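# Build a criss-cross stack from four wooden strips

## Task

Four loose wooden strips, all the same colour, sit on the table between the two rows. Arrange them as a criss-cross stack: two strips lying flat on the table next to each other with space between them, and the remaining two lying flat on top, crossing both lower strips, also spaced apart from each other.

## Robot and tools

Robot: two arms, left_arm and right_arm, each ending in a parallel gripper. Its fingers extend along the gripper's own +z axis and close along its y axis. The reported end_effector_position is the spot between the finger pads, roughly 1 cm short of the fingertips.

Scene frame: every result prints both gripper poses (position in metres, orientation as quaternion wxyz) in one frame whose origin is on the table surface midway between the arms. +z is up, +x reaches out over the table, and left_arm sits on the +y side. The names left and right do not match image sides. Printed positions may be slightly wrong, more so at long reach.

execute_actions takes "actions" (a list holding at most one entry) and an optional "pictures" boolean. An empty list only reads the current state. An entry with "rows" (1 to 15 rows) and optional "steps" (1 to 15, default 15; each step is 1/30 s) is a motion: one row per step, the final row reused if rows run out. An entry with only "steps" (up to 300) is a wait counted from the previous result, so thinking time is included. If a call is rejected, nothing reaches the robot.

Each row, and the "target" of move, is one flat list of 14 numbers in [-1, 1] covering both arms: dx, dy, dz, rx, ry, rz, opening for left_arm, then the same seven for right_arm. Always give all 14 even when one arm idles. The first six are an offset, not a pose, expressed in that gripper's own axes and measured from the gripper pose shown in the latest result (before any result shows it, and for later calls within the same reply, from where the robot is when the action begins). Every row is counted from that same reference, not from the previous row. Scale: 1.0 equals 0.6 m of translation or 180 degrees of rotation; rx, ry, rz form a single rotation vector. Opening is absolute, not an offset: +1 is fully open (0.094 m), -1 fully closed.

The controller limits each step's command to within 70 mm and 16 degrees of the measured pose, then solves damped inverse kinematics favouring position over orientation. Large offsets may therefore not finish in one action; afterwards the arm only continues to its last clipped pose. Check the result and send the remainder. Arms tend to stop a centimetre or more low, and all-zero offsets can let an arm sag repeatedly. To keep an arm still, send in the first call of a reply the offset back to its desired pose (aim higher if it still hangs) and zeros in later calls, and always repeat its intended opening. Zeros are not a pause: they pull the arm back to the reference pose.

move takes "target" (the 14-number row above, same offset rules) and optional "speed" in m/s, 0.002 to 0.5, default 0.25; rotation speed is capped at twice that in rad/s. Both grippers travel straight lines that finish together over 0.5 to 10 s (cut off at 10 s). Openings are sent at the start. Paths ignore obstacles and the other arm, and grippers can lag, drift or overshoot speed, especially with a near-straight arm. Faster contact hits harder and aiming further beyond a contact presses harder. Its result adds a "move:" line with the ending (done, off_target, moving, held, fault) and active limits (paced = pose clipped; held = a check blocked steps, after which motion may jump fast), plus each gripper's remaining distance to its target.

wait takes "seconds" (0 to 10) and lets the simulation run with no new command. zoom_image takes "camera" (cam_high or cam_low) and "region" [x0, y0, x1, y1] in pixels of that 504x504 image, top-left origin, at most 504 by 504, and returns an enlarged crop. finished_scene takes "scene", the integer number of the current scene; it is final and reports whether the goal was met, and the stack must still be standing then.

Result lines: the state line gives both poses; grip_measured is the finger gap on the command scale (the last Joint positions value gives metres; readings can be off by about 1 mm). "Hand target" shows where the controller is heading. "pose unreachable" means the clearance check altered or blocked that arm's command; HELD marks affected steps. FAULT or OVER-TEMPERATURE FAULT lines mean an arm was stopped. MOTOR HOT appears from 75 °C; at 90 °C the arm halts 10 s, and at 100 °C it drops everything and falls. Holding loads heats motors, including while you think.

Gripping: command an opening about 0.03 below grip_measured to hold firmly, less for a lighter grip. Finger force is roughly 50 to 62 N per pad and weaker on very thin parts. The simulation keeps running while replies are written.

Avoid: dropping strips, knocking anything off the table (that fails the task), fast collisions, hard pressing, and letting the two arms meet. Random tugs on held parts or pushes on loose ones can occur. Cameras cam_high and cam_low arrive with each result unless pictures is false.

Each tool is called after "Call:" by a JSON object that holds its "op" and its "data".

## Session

Call:
{"op": "execute_actions", "data": {"actions": []}}

Call:
{"op": "zoom_image", "data": {"camera": "cam_high", "region": [200,190,330,320]}}

Scene clock: 0.00 s of 5550.00 s.
left_arm: end_effector_position=(+0.3098, +0.3201, +0.2800) grip_measured=+1.000 end_effector_quat_wxyz=(+0.589, -0.012, +0.808, +0.003) | right_arm: end_effector_position=(+0.2913, -0.1576, +0.3574) grip_measured=+1.000 end_effector_quat_wxyz=(+0.690, -0.511, +0.435, +0.271)
Joint positions: left_arm=[-0.095  0.56   0.719 -0.48  -0.23  -0.086  0.094] | right_arm=[-0.192  1.222  0.781  0.781 -1.268 -0.166  0.094]
Joint velocities: left_arm=[-0.002  0.012  0.012 -0.022 -0.066  0.007  0.   ] | right_arm=[-0.037  0.002  0.002  0.022 -0.051  0.037  0.   ]
Hand target (left_arm): +0.309, +0.320, +0.285; +0.593, -0.014, +0.805, +0.002
Hand target (right_arm): +0.291, -0.158, +0.358; +0.689, -0.508, +0.439, +0.273

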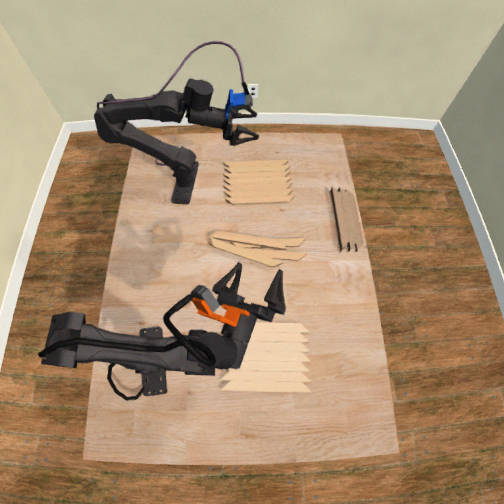

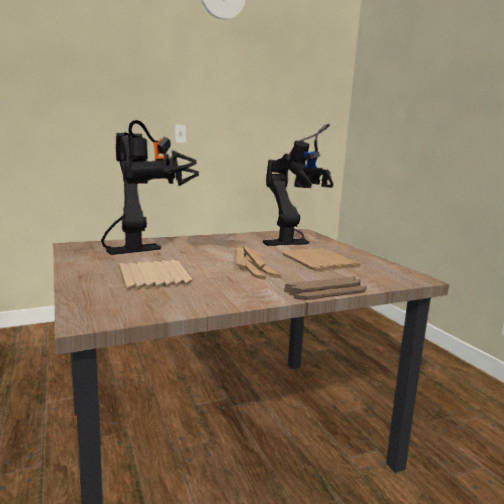

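Region (200, 190, 330, 320) of cam_high's 504x504 image, scaled by 3.877, with more detail than that image has.

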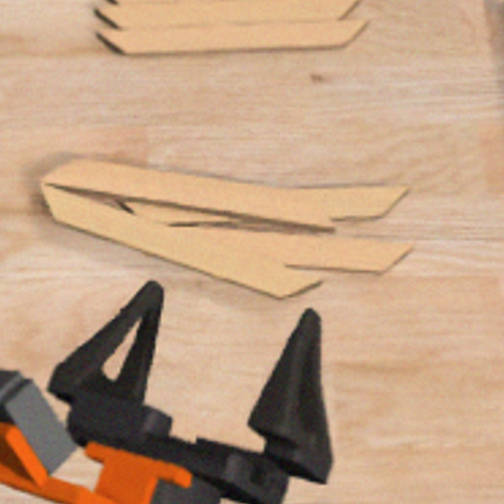

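Call:
{"op": "move", "data": {"target": [0.361,-0.494,0.062,0.075,0.397,0.109,-0.05,0.023,-0.11,-0.31,0,0,0,1], "speed": 0.3}}

Call:
{"op": "zoom_image", "data": {"camera": "cam_low", "region": [200,220,300,295]}}

Scene clock: 9.00 s of 5550.00 s.
left_arm: end_effector_position=(+0.2862, +0.0330, +0.0607) grip_measured=-0.048 end_effector_quat_wxyz=(+0.004, +0.170, +0.985, +0.023) | right_arm: end_effector_position=(+0.2925, -0.3506, +0.3505) grip_measured=+1.000 end_effector_quat_wxyz=(+0.693, -0.431, +0.564, +0.127)
Joint positions: left_arm=[-0.797  2.061  1.651 -1.186 -0.038 -0.583  0.045] | right_arm=[-0.893  1.298  0.796  1.178 -1.582  0.207  0.094]
Joint velocities: left_arm=[-0.012 -0.002 -0.002  0.007 -0.081  0.022 -0.   ] | right_arm=[-0.002 -0.002 -0.002 -0.007  0.007  0.037  0.   ]
Hand target (left_arm): +0.284, +0.027, +0.064; +0.003, +0.179, +0.984, +0.019
Hand target (right_arm): +0.291, -0.352, +0.354; +0.693, -0.430, +0.565, +0.124
Off the commanded pose (left_arm): 0.013 m, 3 deg.
Off the commanded pose (right_arm): 0.009 m, 24 deg; orientation clipped at the last step of the last action.
joint sent to its limit (right arm) — the command would take joint 5 (wrist yaw) past its lower limit, so that joint was sent only as far as its limit.
After step 90, 3.10 s passed at rest.
move: off_target (left_arm, right_arm); limits=paced

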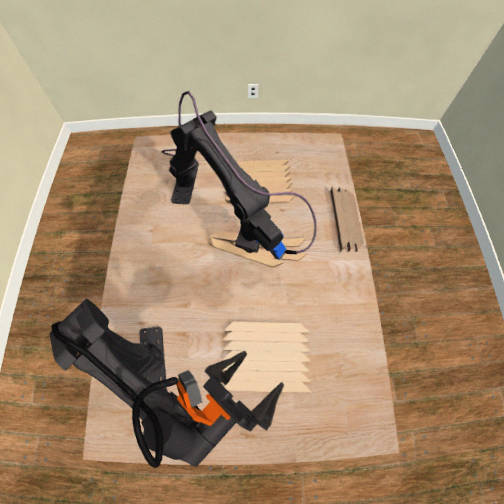

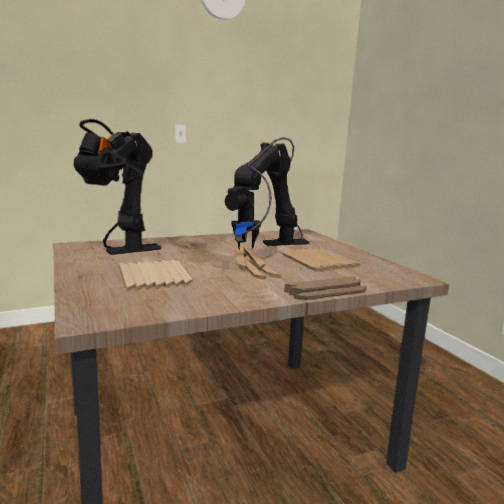

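Region (200, 220, 300, 295) of cam_low's 504x504 image, scaled by 5.040, with more detail than that image has; it fills the top 378 rows of this view, and the rest is white.

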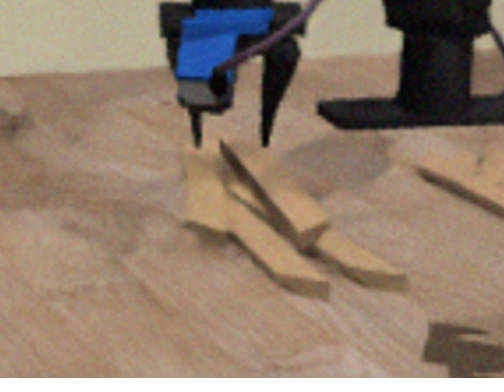

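Call:
{"op": "move", "data": {"target": [-0.015,-0.034,0.02,0.016,0,0.008,-0.12,0,0,0,0,0,0,1]}}

Call:
{"op": "zoom_image", "data": {"camera": "cam_low", "region": [200,220,300,295]}}

Scene clock: 11.47 s of 5550.00 s.
left_arm: end_effector_position=(+0.2852, +0.0237, +0.0460) grip_measured=-0.118 end_effector_quat_wxyz=(-0.011, +0.172, +0.985, +0.012) | right_arm: end_effector_position=(+0.2925, -0.3506, +0.3505) grip_measured=+1.000 end_effector_quat_wxyz=(+0.693, -0.430, +0.564, +0.127)
Joint positions: left_arm=[-0.797  2.105  1.659 -1.156 -0.002 -0.577  0.041] | right_arm=[-0.893  1.298  0.796  1.178 -1.582  0.207  0.094]
Joint velocities: left_arm=[-0.007 -0.007 -0.002 -0.051 -0.007 -0.007  0.   ] | right_arm=[ 0.007  0.022  0.007 -0.022 -0.066 -0.007  0.   ]
Hand target (left_arm): +0.288, +0.011, +0.048; -0.001, +0.182, +0.983, -0.002
Hand target (right_arm): +0.292, -0.351, +0.351; +0.693, -0.431, +0.564, +0.127
Off the commanded pose (left_arm): 0.013 m, 2 deg.
Off the commanded pose (right_arm): 0.000 m, 0 deg.
move: off_target (left_arm)

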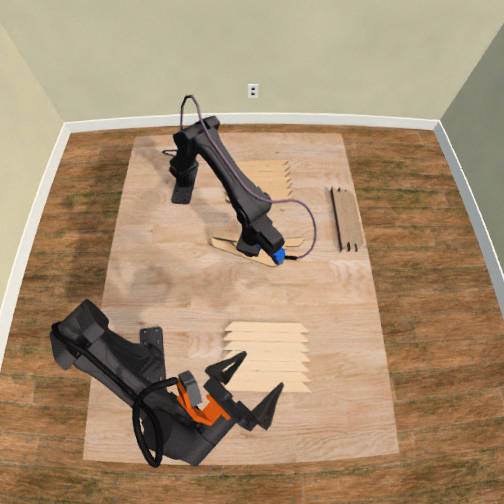

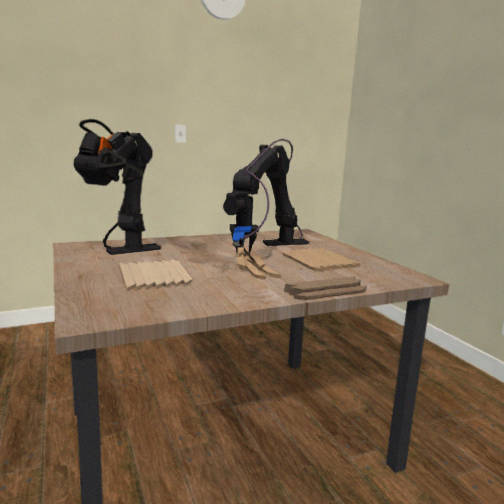

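Region (200, 220, 300, 295) of cam_low's 504x504 image, scaled by 5.040, with more detail than that image has; it fills the top 378 rows of this view, and the rest is white.

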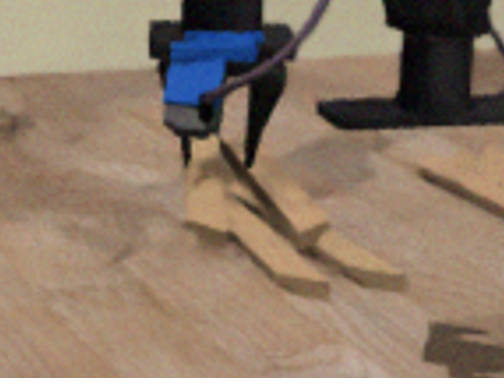

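Call:
{"op": "move", "data": {"target": [0,-0.027,0.01,0.008,-0.008,0.008,-0.12,0,0,0,0,0,0,1]}}

Call:
{"op": "zoom_image", "data": {"camera": "cam_low", "region": [200,220,300,295]}}

Scene clock: 13.97 s of 5550.00 s.
left_arm: end_effector_position=(+0.2835, +0.0111, +0.0459) grip_measured=-0.118 end_effector_quat_wxyz=(+0.002, +0.183, +0.983, -0.002) | right_arm: end_effector_position=(+0.2925, -0.3506, +0.3505) grip_measured=+1.000 end_effector_quat_wxyz=(+0.693, -0.430, +0.564, +0.127)
Joint positions: left_arm=[-0.819  2.105  1.659 -1.12  -0.    -0.577  0.041] | right_arm=[-0.893  1.298  0.796  1.178 -1.582  0.207  0.094]
Joint velocities: left_arm=[ 0.012 -0.002 -0.002  0.037  0.007  0.007 -0.   ] | right_arm=[-0.002 -0.007 -0.002 -0.037  0.007 -0.022  0.   ]
Hand target (left_arm): +0.280, +0.009, +0.040; -0.000, +0.185, +0.983, -0.003
Hand target (right_arm): +0.292, -0.351, +0.351; +0.693, -0.430, +0.564, +0.127
Off the commanded pose (left_arm): 0.008 m, 0 deg.
Off the commanded pose (right_arm): 0.000 m, 0 deg.
move: done

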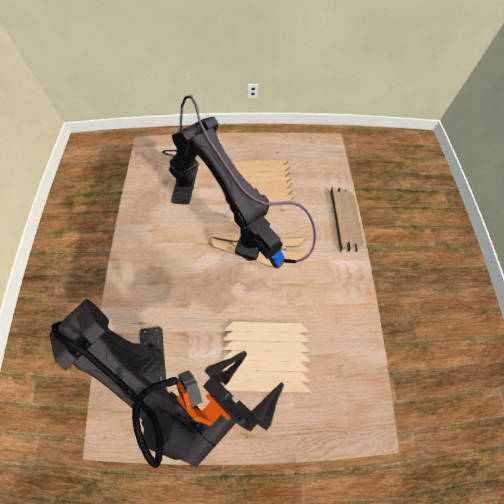

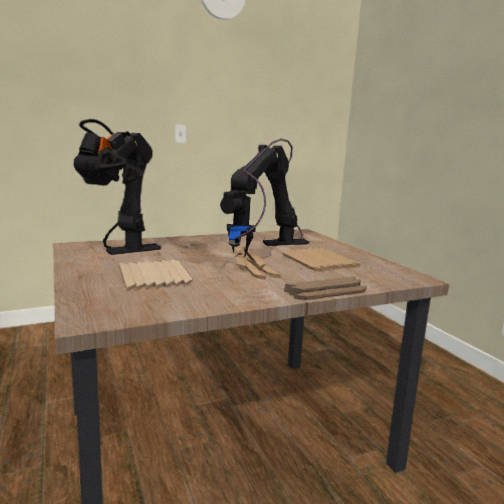

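Region (200, 220, 300, 295) of cam_low's 504x504 image, scaled by 5.040, with more detail than that image has; it fills the top 378 rows of this view, and the rest is white.

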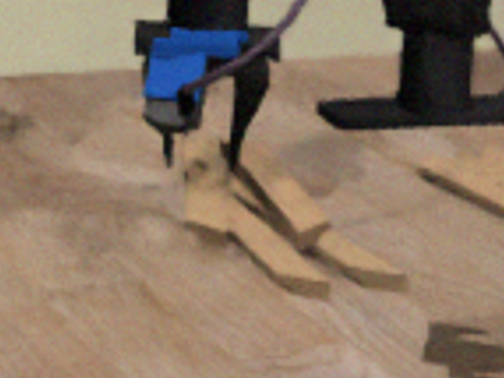

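Call:
{"op": "move", "data": {"target": [0,0,0.054,0,0,0,0.02,0,0,0,0,0,0,1], "speed": 0.05}}

Call:
{"op": "move", "data": {"target": [0,0,0,0,0,0,-0.55,0,0,0,0,0,0,1]}}

Call:
{"op": "execute_actions", "data": {"actions": [{"rows":[[0,0,-0.01,0,0,0,-0.55,0,0,0,0,0,0,1],[0,0,-0.02,0,0,0,-0.55,0,0,0,0,0,0,1],[0,0,-0.03,0,0,0,-0.55,0,0,0,0,0,0,1],[0,0,-0.04,0,0,0,-0.55,0,0,0,0,0,0,1],[0,0,-0.05,0,0,0,-0.55,0,0,0,0,0,0,1],[0,0,-0.06,0,0,0,-0.55,0,0,0,0,0,0,1]]}]}}

Call:
{"op": "zoom_image", "data": {"camera": "cam_low", "region": [200,220,300,295]}}

Scene clock: 19.27 s of 5550.00 s.
left_arm: end_effector_position=(+0.2831, +0.0116, +0.0201) grip_measured=+0.018 end_effector_quat_wxyz=(+0.002, +0.183, +0.983, -0.002) | right_arm: end_effector_position=(+0.2925, -0.3506, +0.3505) grip_measured=+1.000 end_effector_quat_wxyz=(+0.693, -0.430, +0.564, +0.127)
Joint positions: left_arm=[-0.819  2.128  1.59  -1.027 -0.    -0.577  0.048] | right_arm=[-0.893  1.298  0.796  1.178 -1.582  0.207  0.094]
Joint velocities: left_arm=[ 0.002 -0.002  0.022 -0.007 -0.007  0.066  0.001] | right_arm=[-0.007  0.002 -0.012 -0.007  0.022 -0.037  0.   ]
Hand target (left_arm): +0.283, +0.011, +0.014; +0.002, +0.183, +0.983, -0.002
Hand target (right_arm): +0.292, -0.351, +0.351; +0.693, -0.430, +0.564, +0.127
Off the commanded pose (left_arm): 0.007 m, 0 deg.
Off the commanded pose (right_arm): 0.000 m, 0 deg.
After step 90, 1.23 s passed at rest.
move: done

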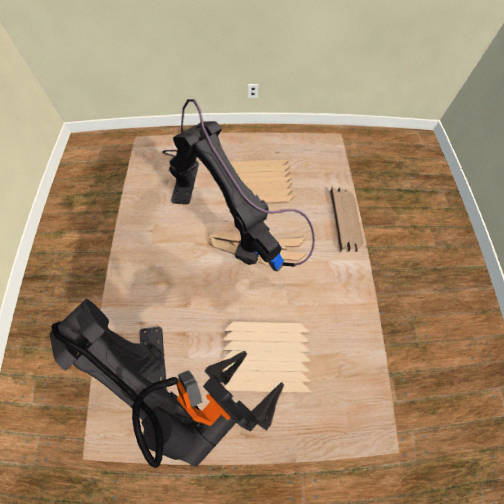

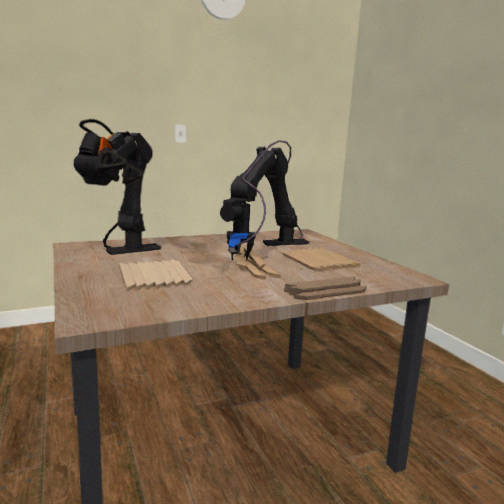

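Scene clock: 19.77 s of 5550.00 s.
left_arm: end_effector_position=(+0.2831, +0.0115, +0.0201) grip_measured=-0.450 end_effector_quat_wxyz=(+0.002, +0.183, +0.983, -0.002) | right_arm: end_effector_position=(+0.2925, -0.3506, +0.3505) grip_measured=+1.000 end_effector_quat_wxyz=(+0.693, -0.430, +0.564, +0.127)
Joint positions: left_arm=[-0.819  2.128  1.59  -1.027  0.    -0.577  0.026] | right_arm=[-0.893  1.298  0.796  1.178 -1.582  0.207  0.094]
Joint velocities: left_arm=[ 0.002  0.012 -0.002 -0.051 -0.081  0.037  0.   ] | right_arm=[ 0.007 -0.012  0.002 -0.022 -0.066 -0.037  0.   ]
Hand target (left_arm): +0.283, +0.012, +0.020; +0.002, +0.183, +0.983, -0.002
Hand target (right_arm): +0.292, -0.351, +0.351; +0.693, -0.430, +0.564, +0.127
Off the commanded pose (left_arm): 0.000 m, 0 deg.
Off the commanded pose (right_arm): 0.000 m, 0 deg.
move: done

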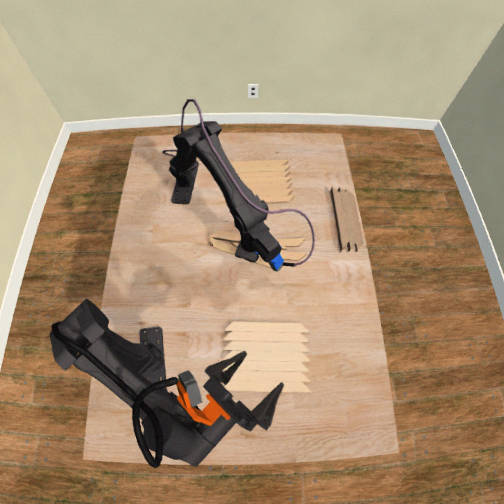

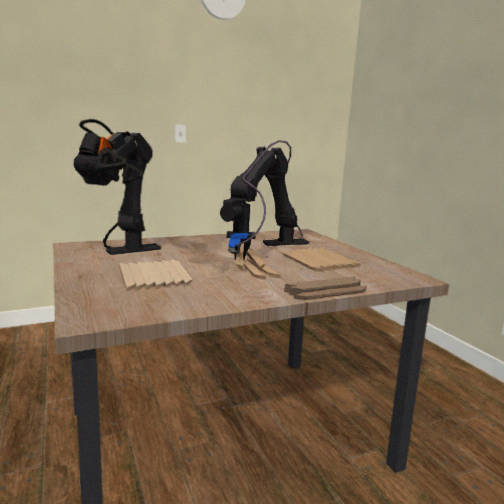

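Scene clock: 20.27 s of 5550.00 s.
left_arm: end_effector_position=(+0.2818, +0.0133, +0.0417) grip_measured=-0.450 end_effector_quat_wxyz=(-0.004, +0.183, +0.983, +0.004) | right_arm: end_effector_position=(+0.2925, -0.3506, +0.3505) grip_measured=+1.000 end_effector_quat_wxyz=(+0.693, -0.430, +0.564, +0.127)
Joint positions: left_arm=[-0.819  2.114  1.656 -1.125  0.    -0.577  0.026] | right_arm=[-0.893  1.298  0.796  1.178 -1.582  0.207  0.094]
Joint velocities: left_arm=[-0.002 -0.017  0.007 -0.095 -0.11  -0.037  0.   ] | right_arm=[-0.007 -0.012  0.022 -0.037 -0.007 -0.007  0.   ]
Hand target (left_arm): +0.283, +0.012, +0.056; +0.002, +0.183, +0.983, -0.002
Hand target (right_arm): +0.292, -0.351, +0.351; +0.693, -0.430, +0.564, +0.127
Off the commanded pose (left_arm): 0.015 m, 1 deg.
Off the commanded pose (right_arm): 0.000 m, 0 deg.
Steps of this call (steps 1 to 15: all 15 steps of this action). Readings (end_effector_position):
1: left_arm (+0.2830, +0.0116, +0.0201) | right_arm (+0.2925, -0.3506, +0.3505)
2: left_arm (+0.2827, +0.0120, +0.0201) | right_arm (+0.2925, -0.3506, +0.3505)
4: left_arm (+0.2814, +0.0138, +0.0215) | right_arm (+0.2925, -0.3506, +0.3505)
8: left_arm (+0.2814, +0.0139, +0.0318) | right_arm (+0.2925, -0.3506, +0.3505)
15: the state above

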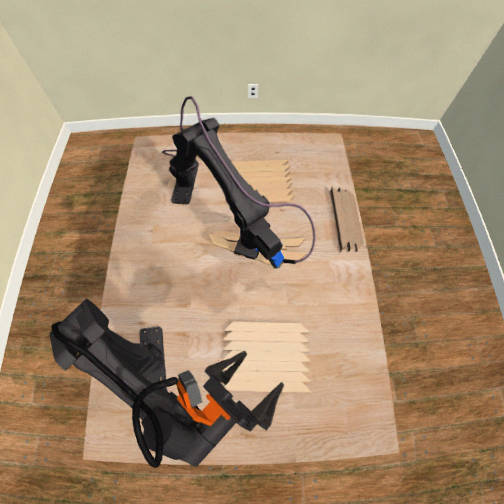

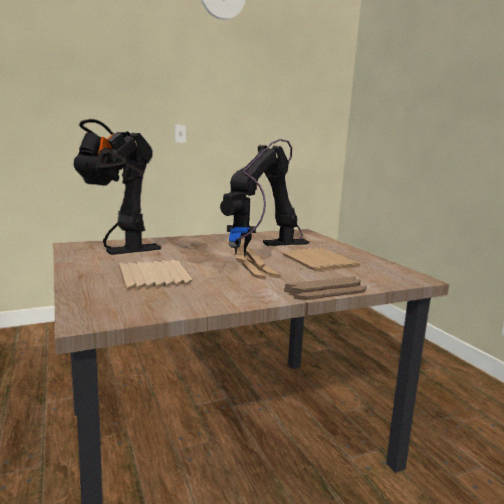

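Region (200, 220, 300, 295) of cam_low's 504x504 image, scaled by 5.040, with more detail than that image has; it fills the top 378 rows of this view, and the rest is white.

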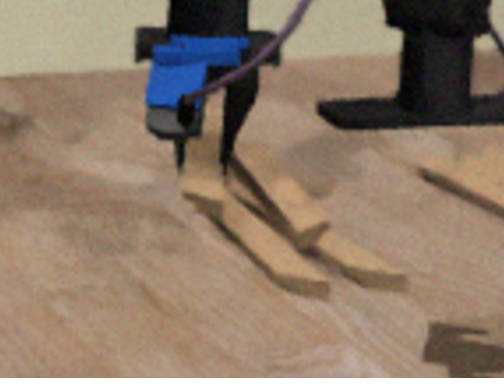

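Call:
{"op": "move", "data": {"target": [-0.11,-0.068,0,0,0,-0.078,-0.5,0,0,0,0,0,0,1], "speed": 0.15}}

Call:
{"op": "move", "data": {"target": [0,0,0.062,0,0,0,-0.5,0,0,0,0,0,0,1], "speed": 0.06}}

Scene clock: 24.50 s of 5550.00 s.
left_arm: end_effector_position=(+0.3271, -0.0493, +0.0410) grip_measured=-0.450 end_effector_quat_wxyz=(-0.002, +0.066, +0.998, +0.003) | right_arm: end_effector_position=(+0.2925, -0.3506, +0.3505) grip_measured=+1.000 end_effector_quat_wxyz=(+0.693, -0.430, +0.564, +0.127)
Joint positions: left_arm=[-0.819  2.471  2.257 -1.364  0.    -0.812  0.026] | right_arm=[-0.893  1.298  0.796  1.178 -1.582  0.207  0.094]
Joint velocities: left_arm=[ 0.002 -0.012 -0.002 -0.037 -0.037 -0.037 -0.001] | right_arm=[ 0.002 -0.002 -0.002  0.022 -0.037 -0.022  0.   ]
Hand target (left_arm): +0.328, -0.050, +0.042; -0.004, +0.062, +0.998, +0.004
Hand target (right_arm): +0.292, -0.351, +0.351; +0.693, -0.430, +0.564, +0.127
Off the commanded pose (left_arm): 0.002 m, 1 deg.
Off the commanded pose (right_arm): 0.000 m, 0 deg.
move: done

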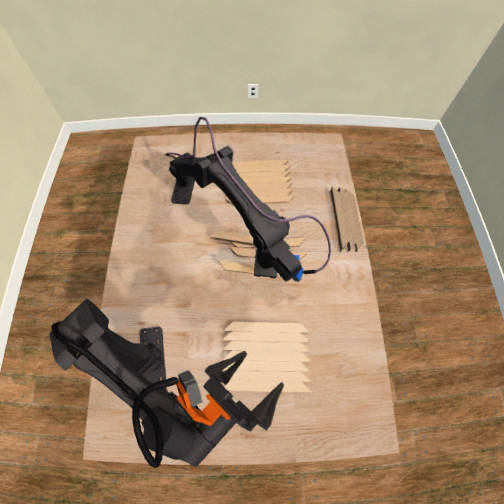

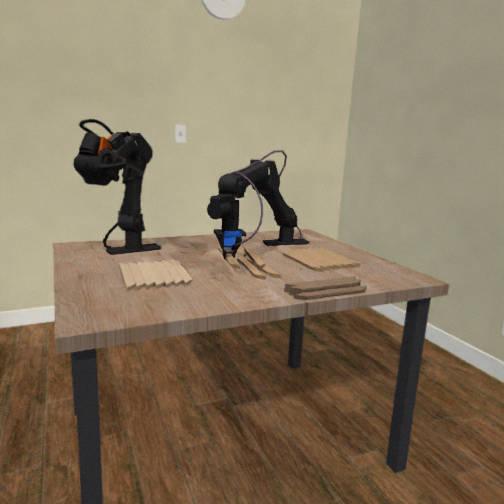

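Scene clock: 25.60 s of 5550.00 s.
left_arm: end_effector_position=(+0.3265, -0.0485, +0.0102) grip_measured=-0.450 end_effector_quat_wxyz=(-0.002, +0.066, +0.998, +0.003) | right_arm: end_effector_position=(+0.2925, -0.3506, +0.3505) grip_measured=+1.000 end_effector_quat_wxyz=(+0.693, -0.430, +0.564, +0.127)
Joint positions: left_arm=[-0.819  2.471  2.135 -1.242  0.    -0.812  0.026] | right_arm=[-0.893  1.298  0.796  1.178 -1.582  0.207  0.094]
Joint velocities: left_arm=[-0.002 -0.007 -0.017 -0.022 -0.022  0.066 -0.001] | right_arm=[-0.002 -0.012  0.007 -0.022 -0.007  0.022  0.   ]
Hand target (left_arm): +0.327, -0.049, +0.004; -0.003, +0.066, +0.998, +0.003
Hand target (right_arm): +0.292, -0.351, +0.351; +0.693, -0.430, +0.564, +0.127
Off the commanded pose (left_arm): 0.006 m, 0 deg.
Off the commanded pose (right_arm): 0.000 m, 0 deg.
move: done

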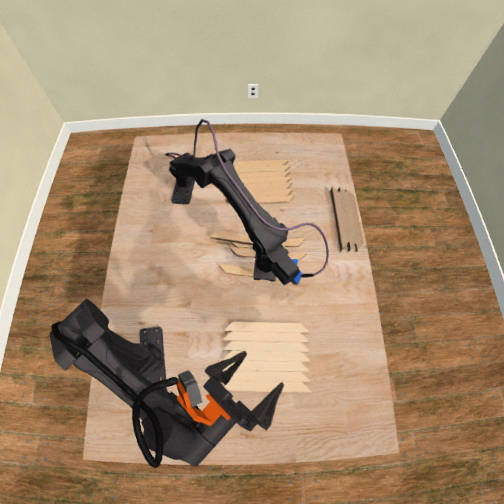

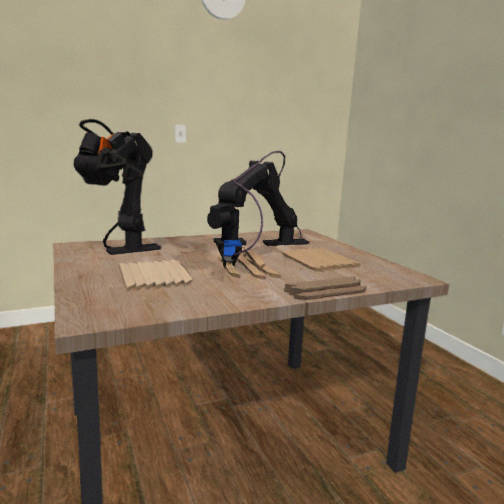

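Call:
{"op": "move", "data": {"target": [0,0,0.005,0,0,0,0.15,0,0,0,0,0,0,1]}}

Call:
{"op": "move", "data": {"target": [0,0,-0.09,0,0,0,0.15,0,0,0,0,0,0,1]}}

Call:
{"op": "move", "data": {"target": [0.117,0.178,-0.02,0.008,-0.008,0.015,0.15,0,0,0,0,0,0,1]}}

Call:
{"op": "zoom_image", "data": {"camera": "cam_low", "region": [200,220,300,295]}}

Scene clock: 29.77 s of 5550.00 s.
left_arm: end_effector_position=(+0.3267, -0.0488, +0.0102) grip_measured=+0.148 end_effector_quat_wxyz=(-0.002, +0.066, +0.998, +0.002) | right_arm: end_effector_position=(+0.2925, -0.3506, +0.3505) grip_measured=+1.000 end_effector_quat_wxyz=(+0.693, -0.430, +0.564, +0.127)
Joint positions: left_arm=[-0.819  2.471  2.135 -1.24   0.    -0.812  0.054] | right_arm=[-0.893  1.298  0.796  1.178 -1.582  0.207  0.094]
Joint velocities: left_arm=[-0.022  0.002 -0.002 -0.081 -0.051 -0.066  0.   ] | right_arm=[ 0.007  0.007  0.002 -0.022 -0.007 -0.051  0.   ]
Hand target (left_arm): +0.327, -0.049, +0.007; -0.002, +0.066, +0.998, +0.003
Hand target (right_arm): +0.292, -0.351, +0.351; +0.693, -0.430, +0.564, +0.127
Off the commanded pose (left_arm): 0.003 m, 0 deg.
Off the commanded pose (right_arm): 0.000 m, 0 deg.
After step 90, 0.47 s passed at rest.
move: done

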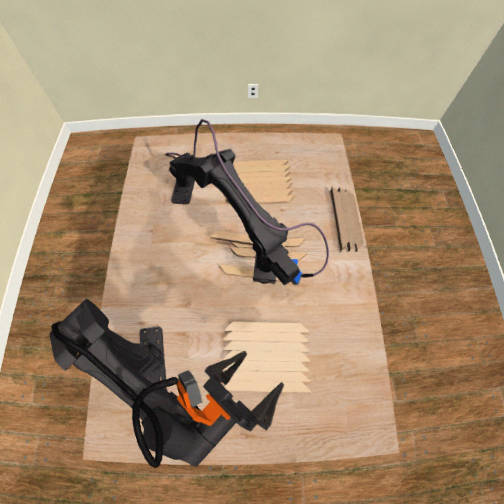

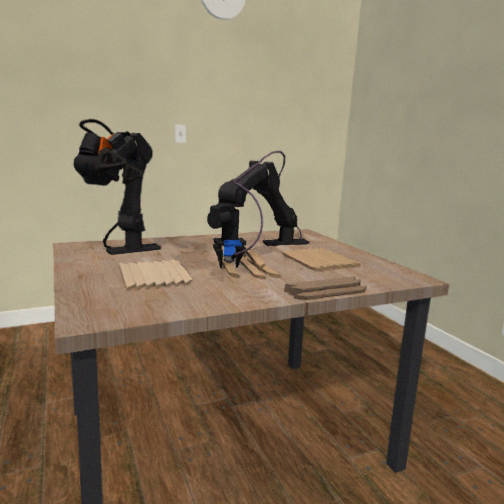

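Scene clock: 30.83 s of 5550.00 s.
left_arm: end_effector_position=(+0.3258, -0.0476, +0.0593) grip_measured=+0.148 end_effector_quat_wxyz=(-0.004, +0.066, +0.998, +0.004) | right_arm: end_effector_position=(+0.2925, -0.3506, +0.3505) grip_measured=+1.000 end_effector_quat_wxyz=(+0.693, -0.430, +0.564, +0.127)
Joint positions: left_arm=[-0.819  2.471  2.33  -1.441  0.    -0.812  0.054] | right_arm=[-0.893  1.298  0.796  1.178 -1.582  0.207  0.094]
Joint velocities: left_arm=[-0.007 -0.012 -0.007 -0.037  0.066  0.022  0.001] | right_arm=[ 0.002 -0.012 -0.017 -0.022  0.051 -0.022  0.   ]
Hand target (left_arm): +0.327, -0.049, +0.064; -0.002, +0.066, +0.998, +0.002
Hand target (right_arm): +0.292, -0.351, +0.351; +0.693, -0.430, +0.564, +0.127
Off the commanded pose (left_arm): 0.005 m, 0 deg.
Off the commanded pose (right_arm): 0.000 m, 0 deg.
move: done

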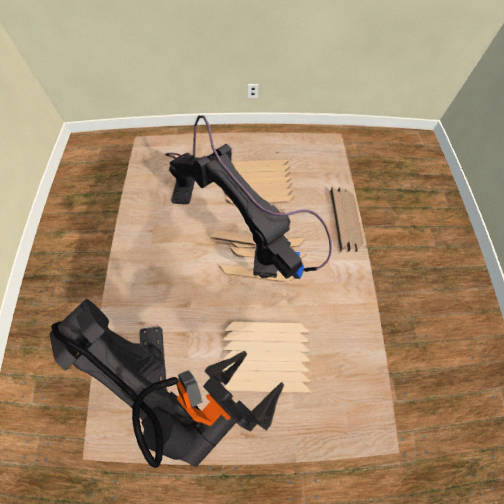

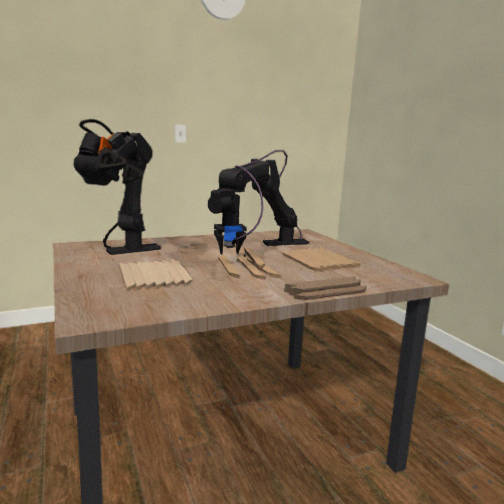

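Scene clock: 32.10 s of 5550.00 s.
left_arm: end_effector_position=(+0.2685, +0.0690, +0.0670) grip_measured=+0.148 end_effector_quat_wxyz=(-0.001, +0.090, +0.996, +0.001) | right_arm: end_effector_position=(+0.2925, -0.3506, +0.3505) grip_measured=+1.000 end_effector_quat_wxyz=(+0.693, -0.430, +0.564, +0.127)
Joint positions: left_arm=[-0.756  1.886  1.43  -1.117  0.    -0.702  0.054] | right_arm=[-0.893  1.298  0.796  1.178 -1.582  0.207  0.094]
Joint velocities: left_arm=[ 0.012  0.017 -0.002  0.007 -0.022  0.007 -0.   ] | right_arm=[ 0.007 -0.007 -0.012  0.007 -0.037 -0.037  0.   ]
Hand target (left_arm): +0.271, +0.069, +0.070; +0.007, +0.090, +0.996, -0.010
Hand target (right_arm): +0.292, -0.351, +0.351; +0.693, -0.430, +0.564, +0.127
Off the commanded pose (left_arm): 0.006 m, 2 deg.
Off the commanded pose (right_arm): 0.000 m, 0 deg.
move: done

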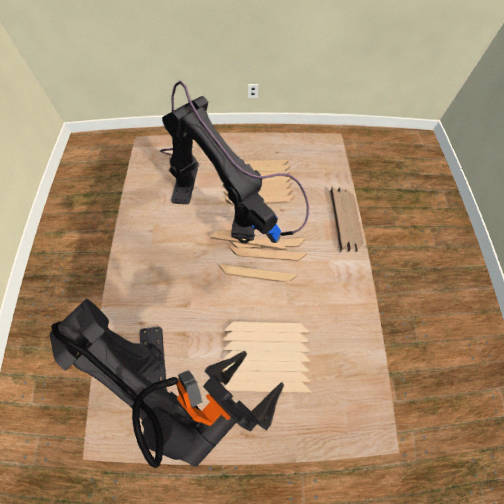

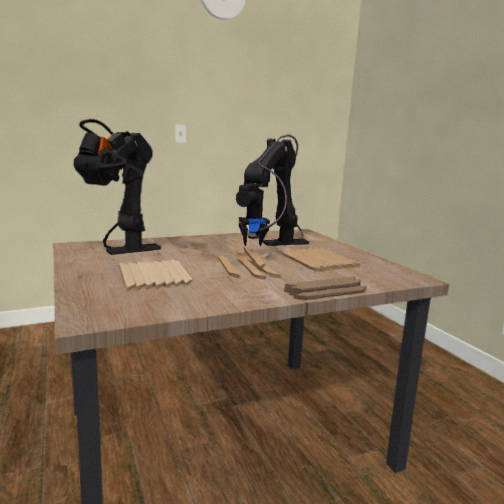

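Region (200, 220, 300, 295) of cam_low's 504x504 image, scaled by 5.040, with more detail than that image has; it fills the top 378 rows of this view, and the rest is white.

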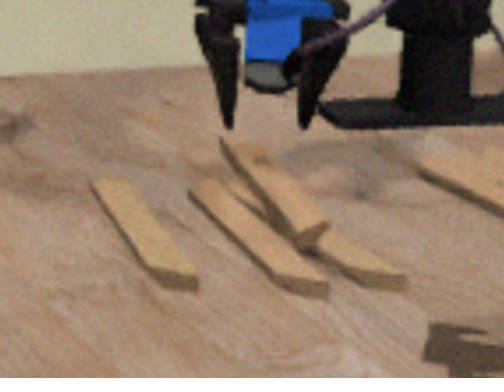

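Call:
{"op": "move", "data": {"target": [0,0,0.086,0,0,0,0.15,0,0,0,0,0,0,1], "speed": 0.07}}

Call:
{"op": "move", "data": {"target": [0,0,0,0,0,0,-0.53,0,0,0,0,0,0,1]}}

Scene clock: 35.63 s of 5550.00 s.
left_arm: end_effector_position=(+0.2685, +0.0690, +0.0221) grip_measured=+0.148 end_effector_quat_wxyz=(-0.000, +0.090, +0.996, -0.000) | right_arm: end_effector_position=(+0.2925, -0.3506, +0.3505) grip_measured=+1.000 end_effector_quat_wxyz=(+0.693, -0.430, +0.564, +0.127)
Joint positions: left_arm=[-0.756  1.934  1.308 -0.945  0.    -0.701  0.054] | right_arm=[-0.893  1.298  0.796  1.178 -1.582  0.207  0.094]
Joint velocities: left_arm=[-0.017 -0.012 -0.017 -0.037  0.051 -0.037  0.   ] | right_arm=[-0.017  0.017 -0.007 -0.022 -0.022 -0.037  0.   ]
Hand target (left_arm): +0.268, +0.069, +0.016; -0.001, +0.090, +0.996, +0.001
Hand target (right_arm): +0.292, -0.351, +0.351; +0.693, -0.430, +0.564, +0.127
Off the commanded pose (left_arm): 0.007 m, 0 deg.
Off the commanded pose (right_arm): 0.000 m, 0 deg.
move: done

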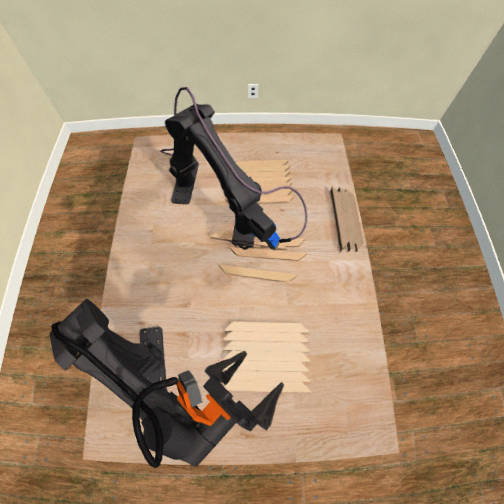

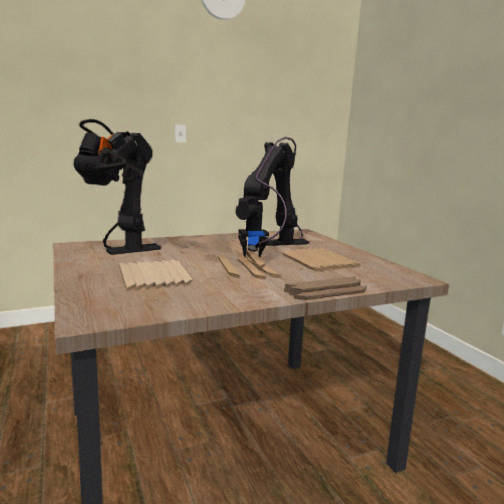

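Scene clock: 36.13 s of 5550.00 s.
left_arm: end_effector_position=(+0.2684, +0.0690, +0.0221) grip_measured=-0.458 end_effector_quat_wxyz=(-0.000, +0.090, +0.996, -0.000) | right_arm: end_effector_position=(+0.2925, -0.3506, +0.3505) grip_measured=+1.000 end_effector_quat_wxyz=(+0.693, -0.430, +0.564, +0.127)
Joint positions: left_arm=[-0.756  1.934  1.308 -0.945  0.001 -0.701  0.025] | right_arm=[-0.893  1.298  0.796  1.178 -1.582  0.207  0.094]
Joint velocities: left_arm=[-0.007 -0.002 -0.007 -0.051  0.066 -0.022  0.001] | right_arm=[ 0.002  0.012 -0.002 -0.051 -0.037  0.037  0.   ]
Hand target (left_arm): +0.268, +0.069, +0.022; -0.000, +0.090, +0.996, -0.000
Hand target (right_arm): +0.292, -0.351, +0.351; +0.693, -0.430, +0.564, +0.127
Off the commanded pose (left_arm): 0.000 m, 0 deg.
Off the commanded pose (right_arm): 0.000 m, 0 deg.
move: done

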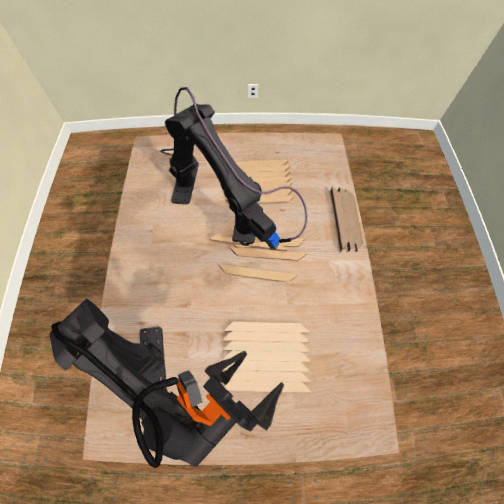

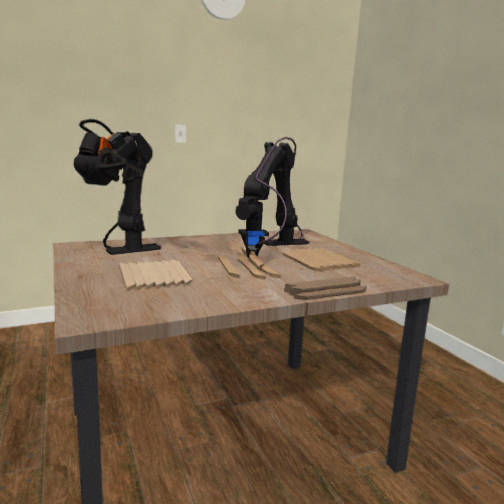

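Call:
{"op": "move", "data": {"target": [0,0,-0.07,0,0,0,-0.51,0,0,0,0,0,0,1], "speed": 0.12}}

Call:
{"op": "move", "data": {"target": [-0.025,-0.133,0,0,0,0.48,-0.51,0,0,0,0,0,0,1], "speed": 0.4}}

Scene clock: 39.70 s of 5550.00 s.
left_arm: end_effector_position=(+0.2649, +0.0732, +0.0510) grip_measured=-0.458 end_effector_quat_wxyz=(-0.011, +0.090, +0.996, +0.011) | right_arm: end_effector_position=(+0.2925, -0.3506, +0.3505) grip_measured=+1.000 end_effector_quat_wxyz=(+0.693, -0.430, +0.564, +0.127)
Joint positions: left_arm=[-0.756  1.906  1.391 -1.086  0.001 -0.701  0.025] | right_arm=[-0.893  1.298  0.796  1.178 -1.582  0.207  0.094]
Joint velocities: left_arm=[-0.002 -0.012  0.012  0.051  0.007  0.022 -0.001] | right_arm=[-0.022 -0.022 -0.002 -0.037  0.022 -0.037  0.   ]
Hand target (left_arm): +0.268, +0.070, +0.064; -0.000, +0.090, +0.996, -0.000
Hand target (right_arm): +0.292, -0.351, +0.351; +0.693, -0.430, +0.564, +0.127
Off the commanded pose (left_arm): 0.014 m, 2 deg.
Off the commanded pose (right_arm): 0.000 m, 0 deg.
move: off_target (left_arm)

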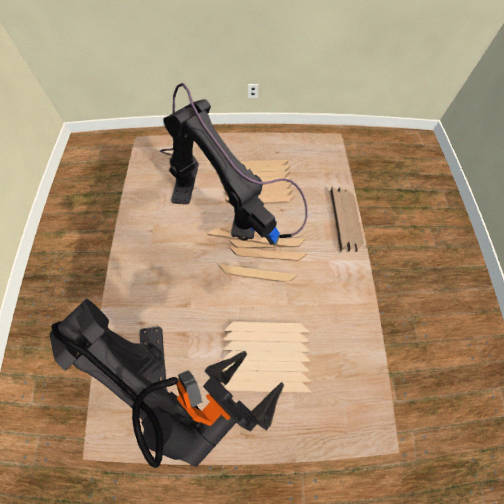

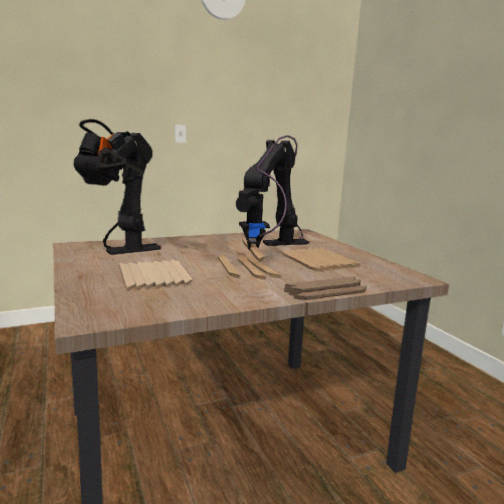

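Scene clock: 42.27 s of 5550.00 s.
left_arm: end_effector_position=(+0.2668, -0.0032, +0.0486) grip_measured=-0.458 end_effector_quat_wxyz=(-0.013, +0.740, +0.672, +0.002) | right_arm: end_effector_position=(+0.2925, -0.3506, +0.3505) grip_measured=+1.000 end_effector_quat_wxyz=(+0.693, -0.430, +0.564, +0.127)
Joint positions: left_arm=[-0.873  2.143  1.73  -1.183  0.001  0.668  0.025] | right_arm=[-0.893  1.298  0.796  1.178 -1.582  0.207  0.094]
Joint velocities: left_arm=[ 0.002  0.002  0.007 -0.007  0.007 -0.066 -0.001] | right_arm=[ 0.012 -0.002 -0.012  0.051 -0.037  0.007  0.   ]
Hand target (left_arm): +0.265, -0.008, +0.050; -0.014, +0.747, +0.664, +0.002
Hand target (right_arm): +0.292, -0.351, +0.351; +0.693, -0.430, +0.564, +0.127
Off the commanded pose (left_arm): 0.005 m, 1 deg.
Off the commanded pose (right_arm): 0.000 m, 0 deg.
move: done

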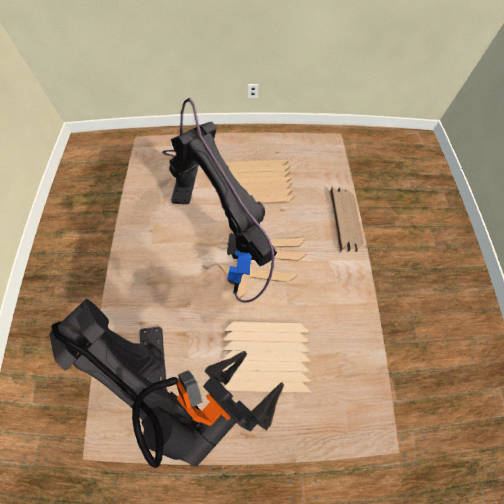

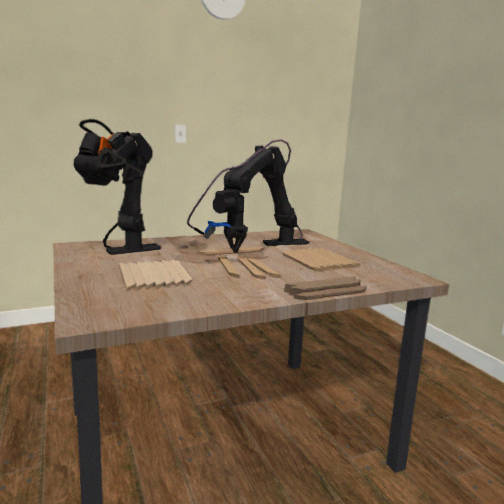

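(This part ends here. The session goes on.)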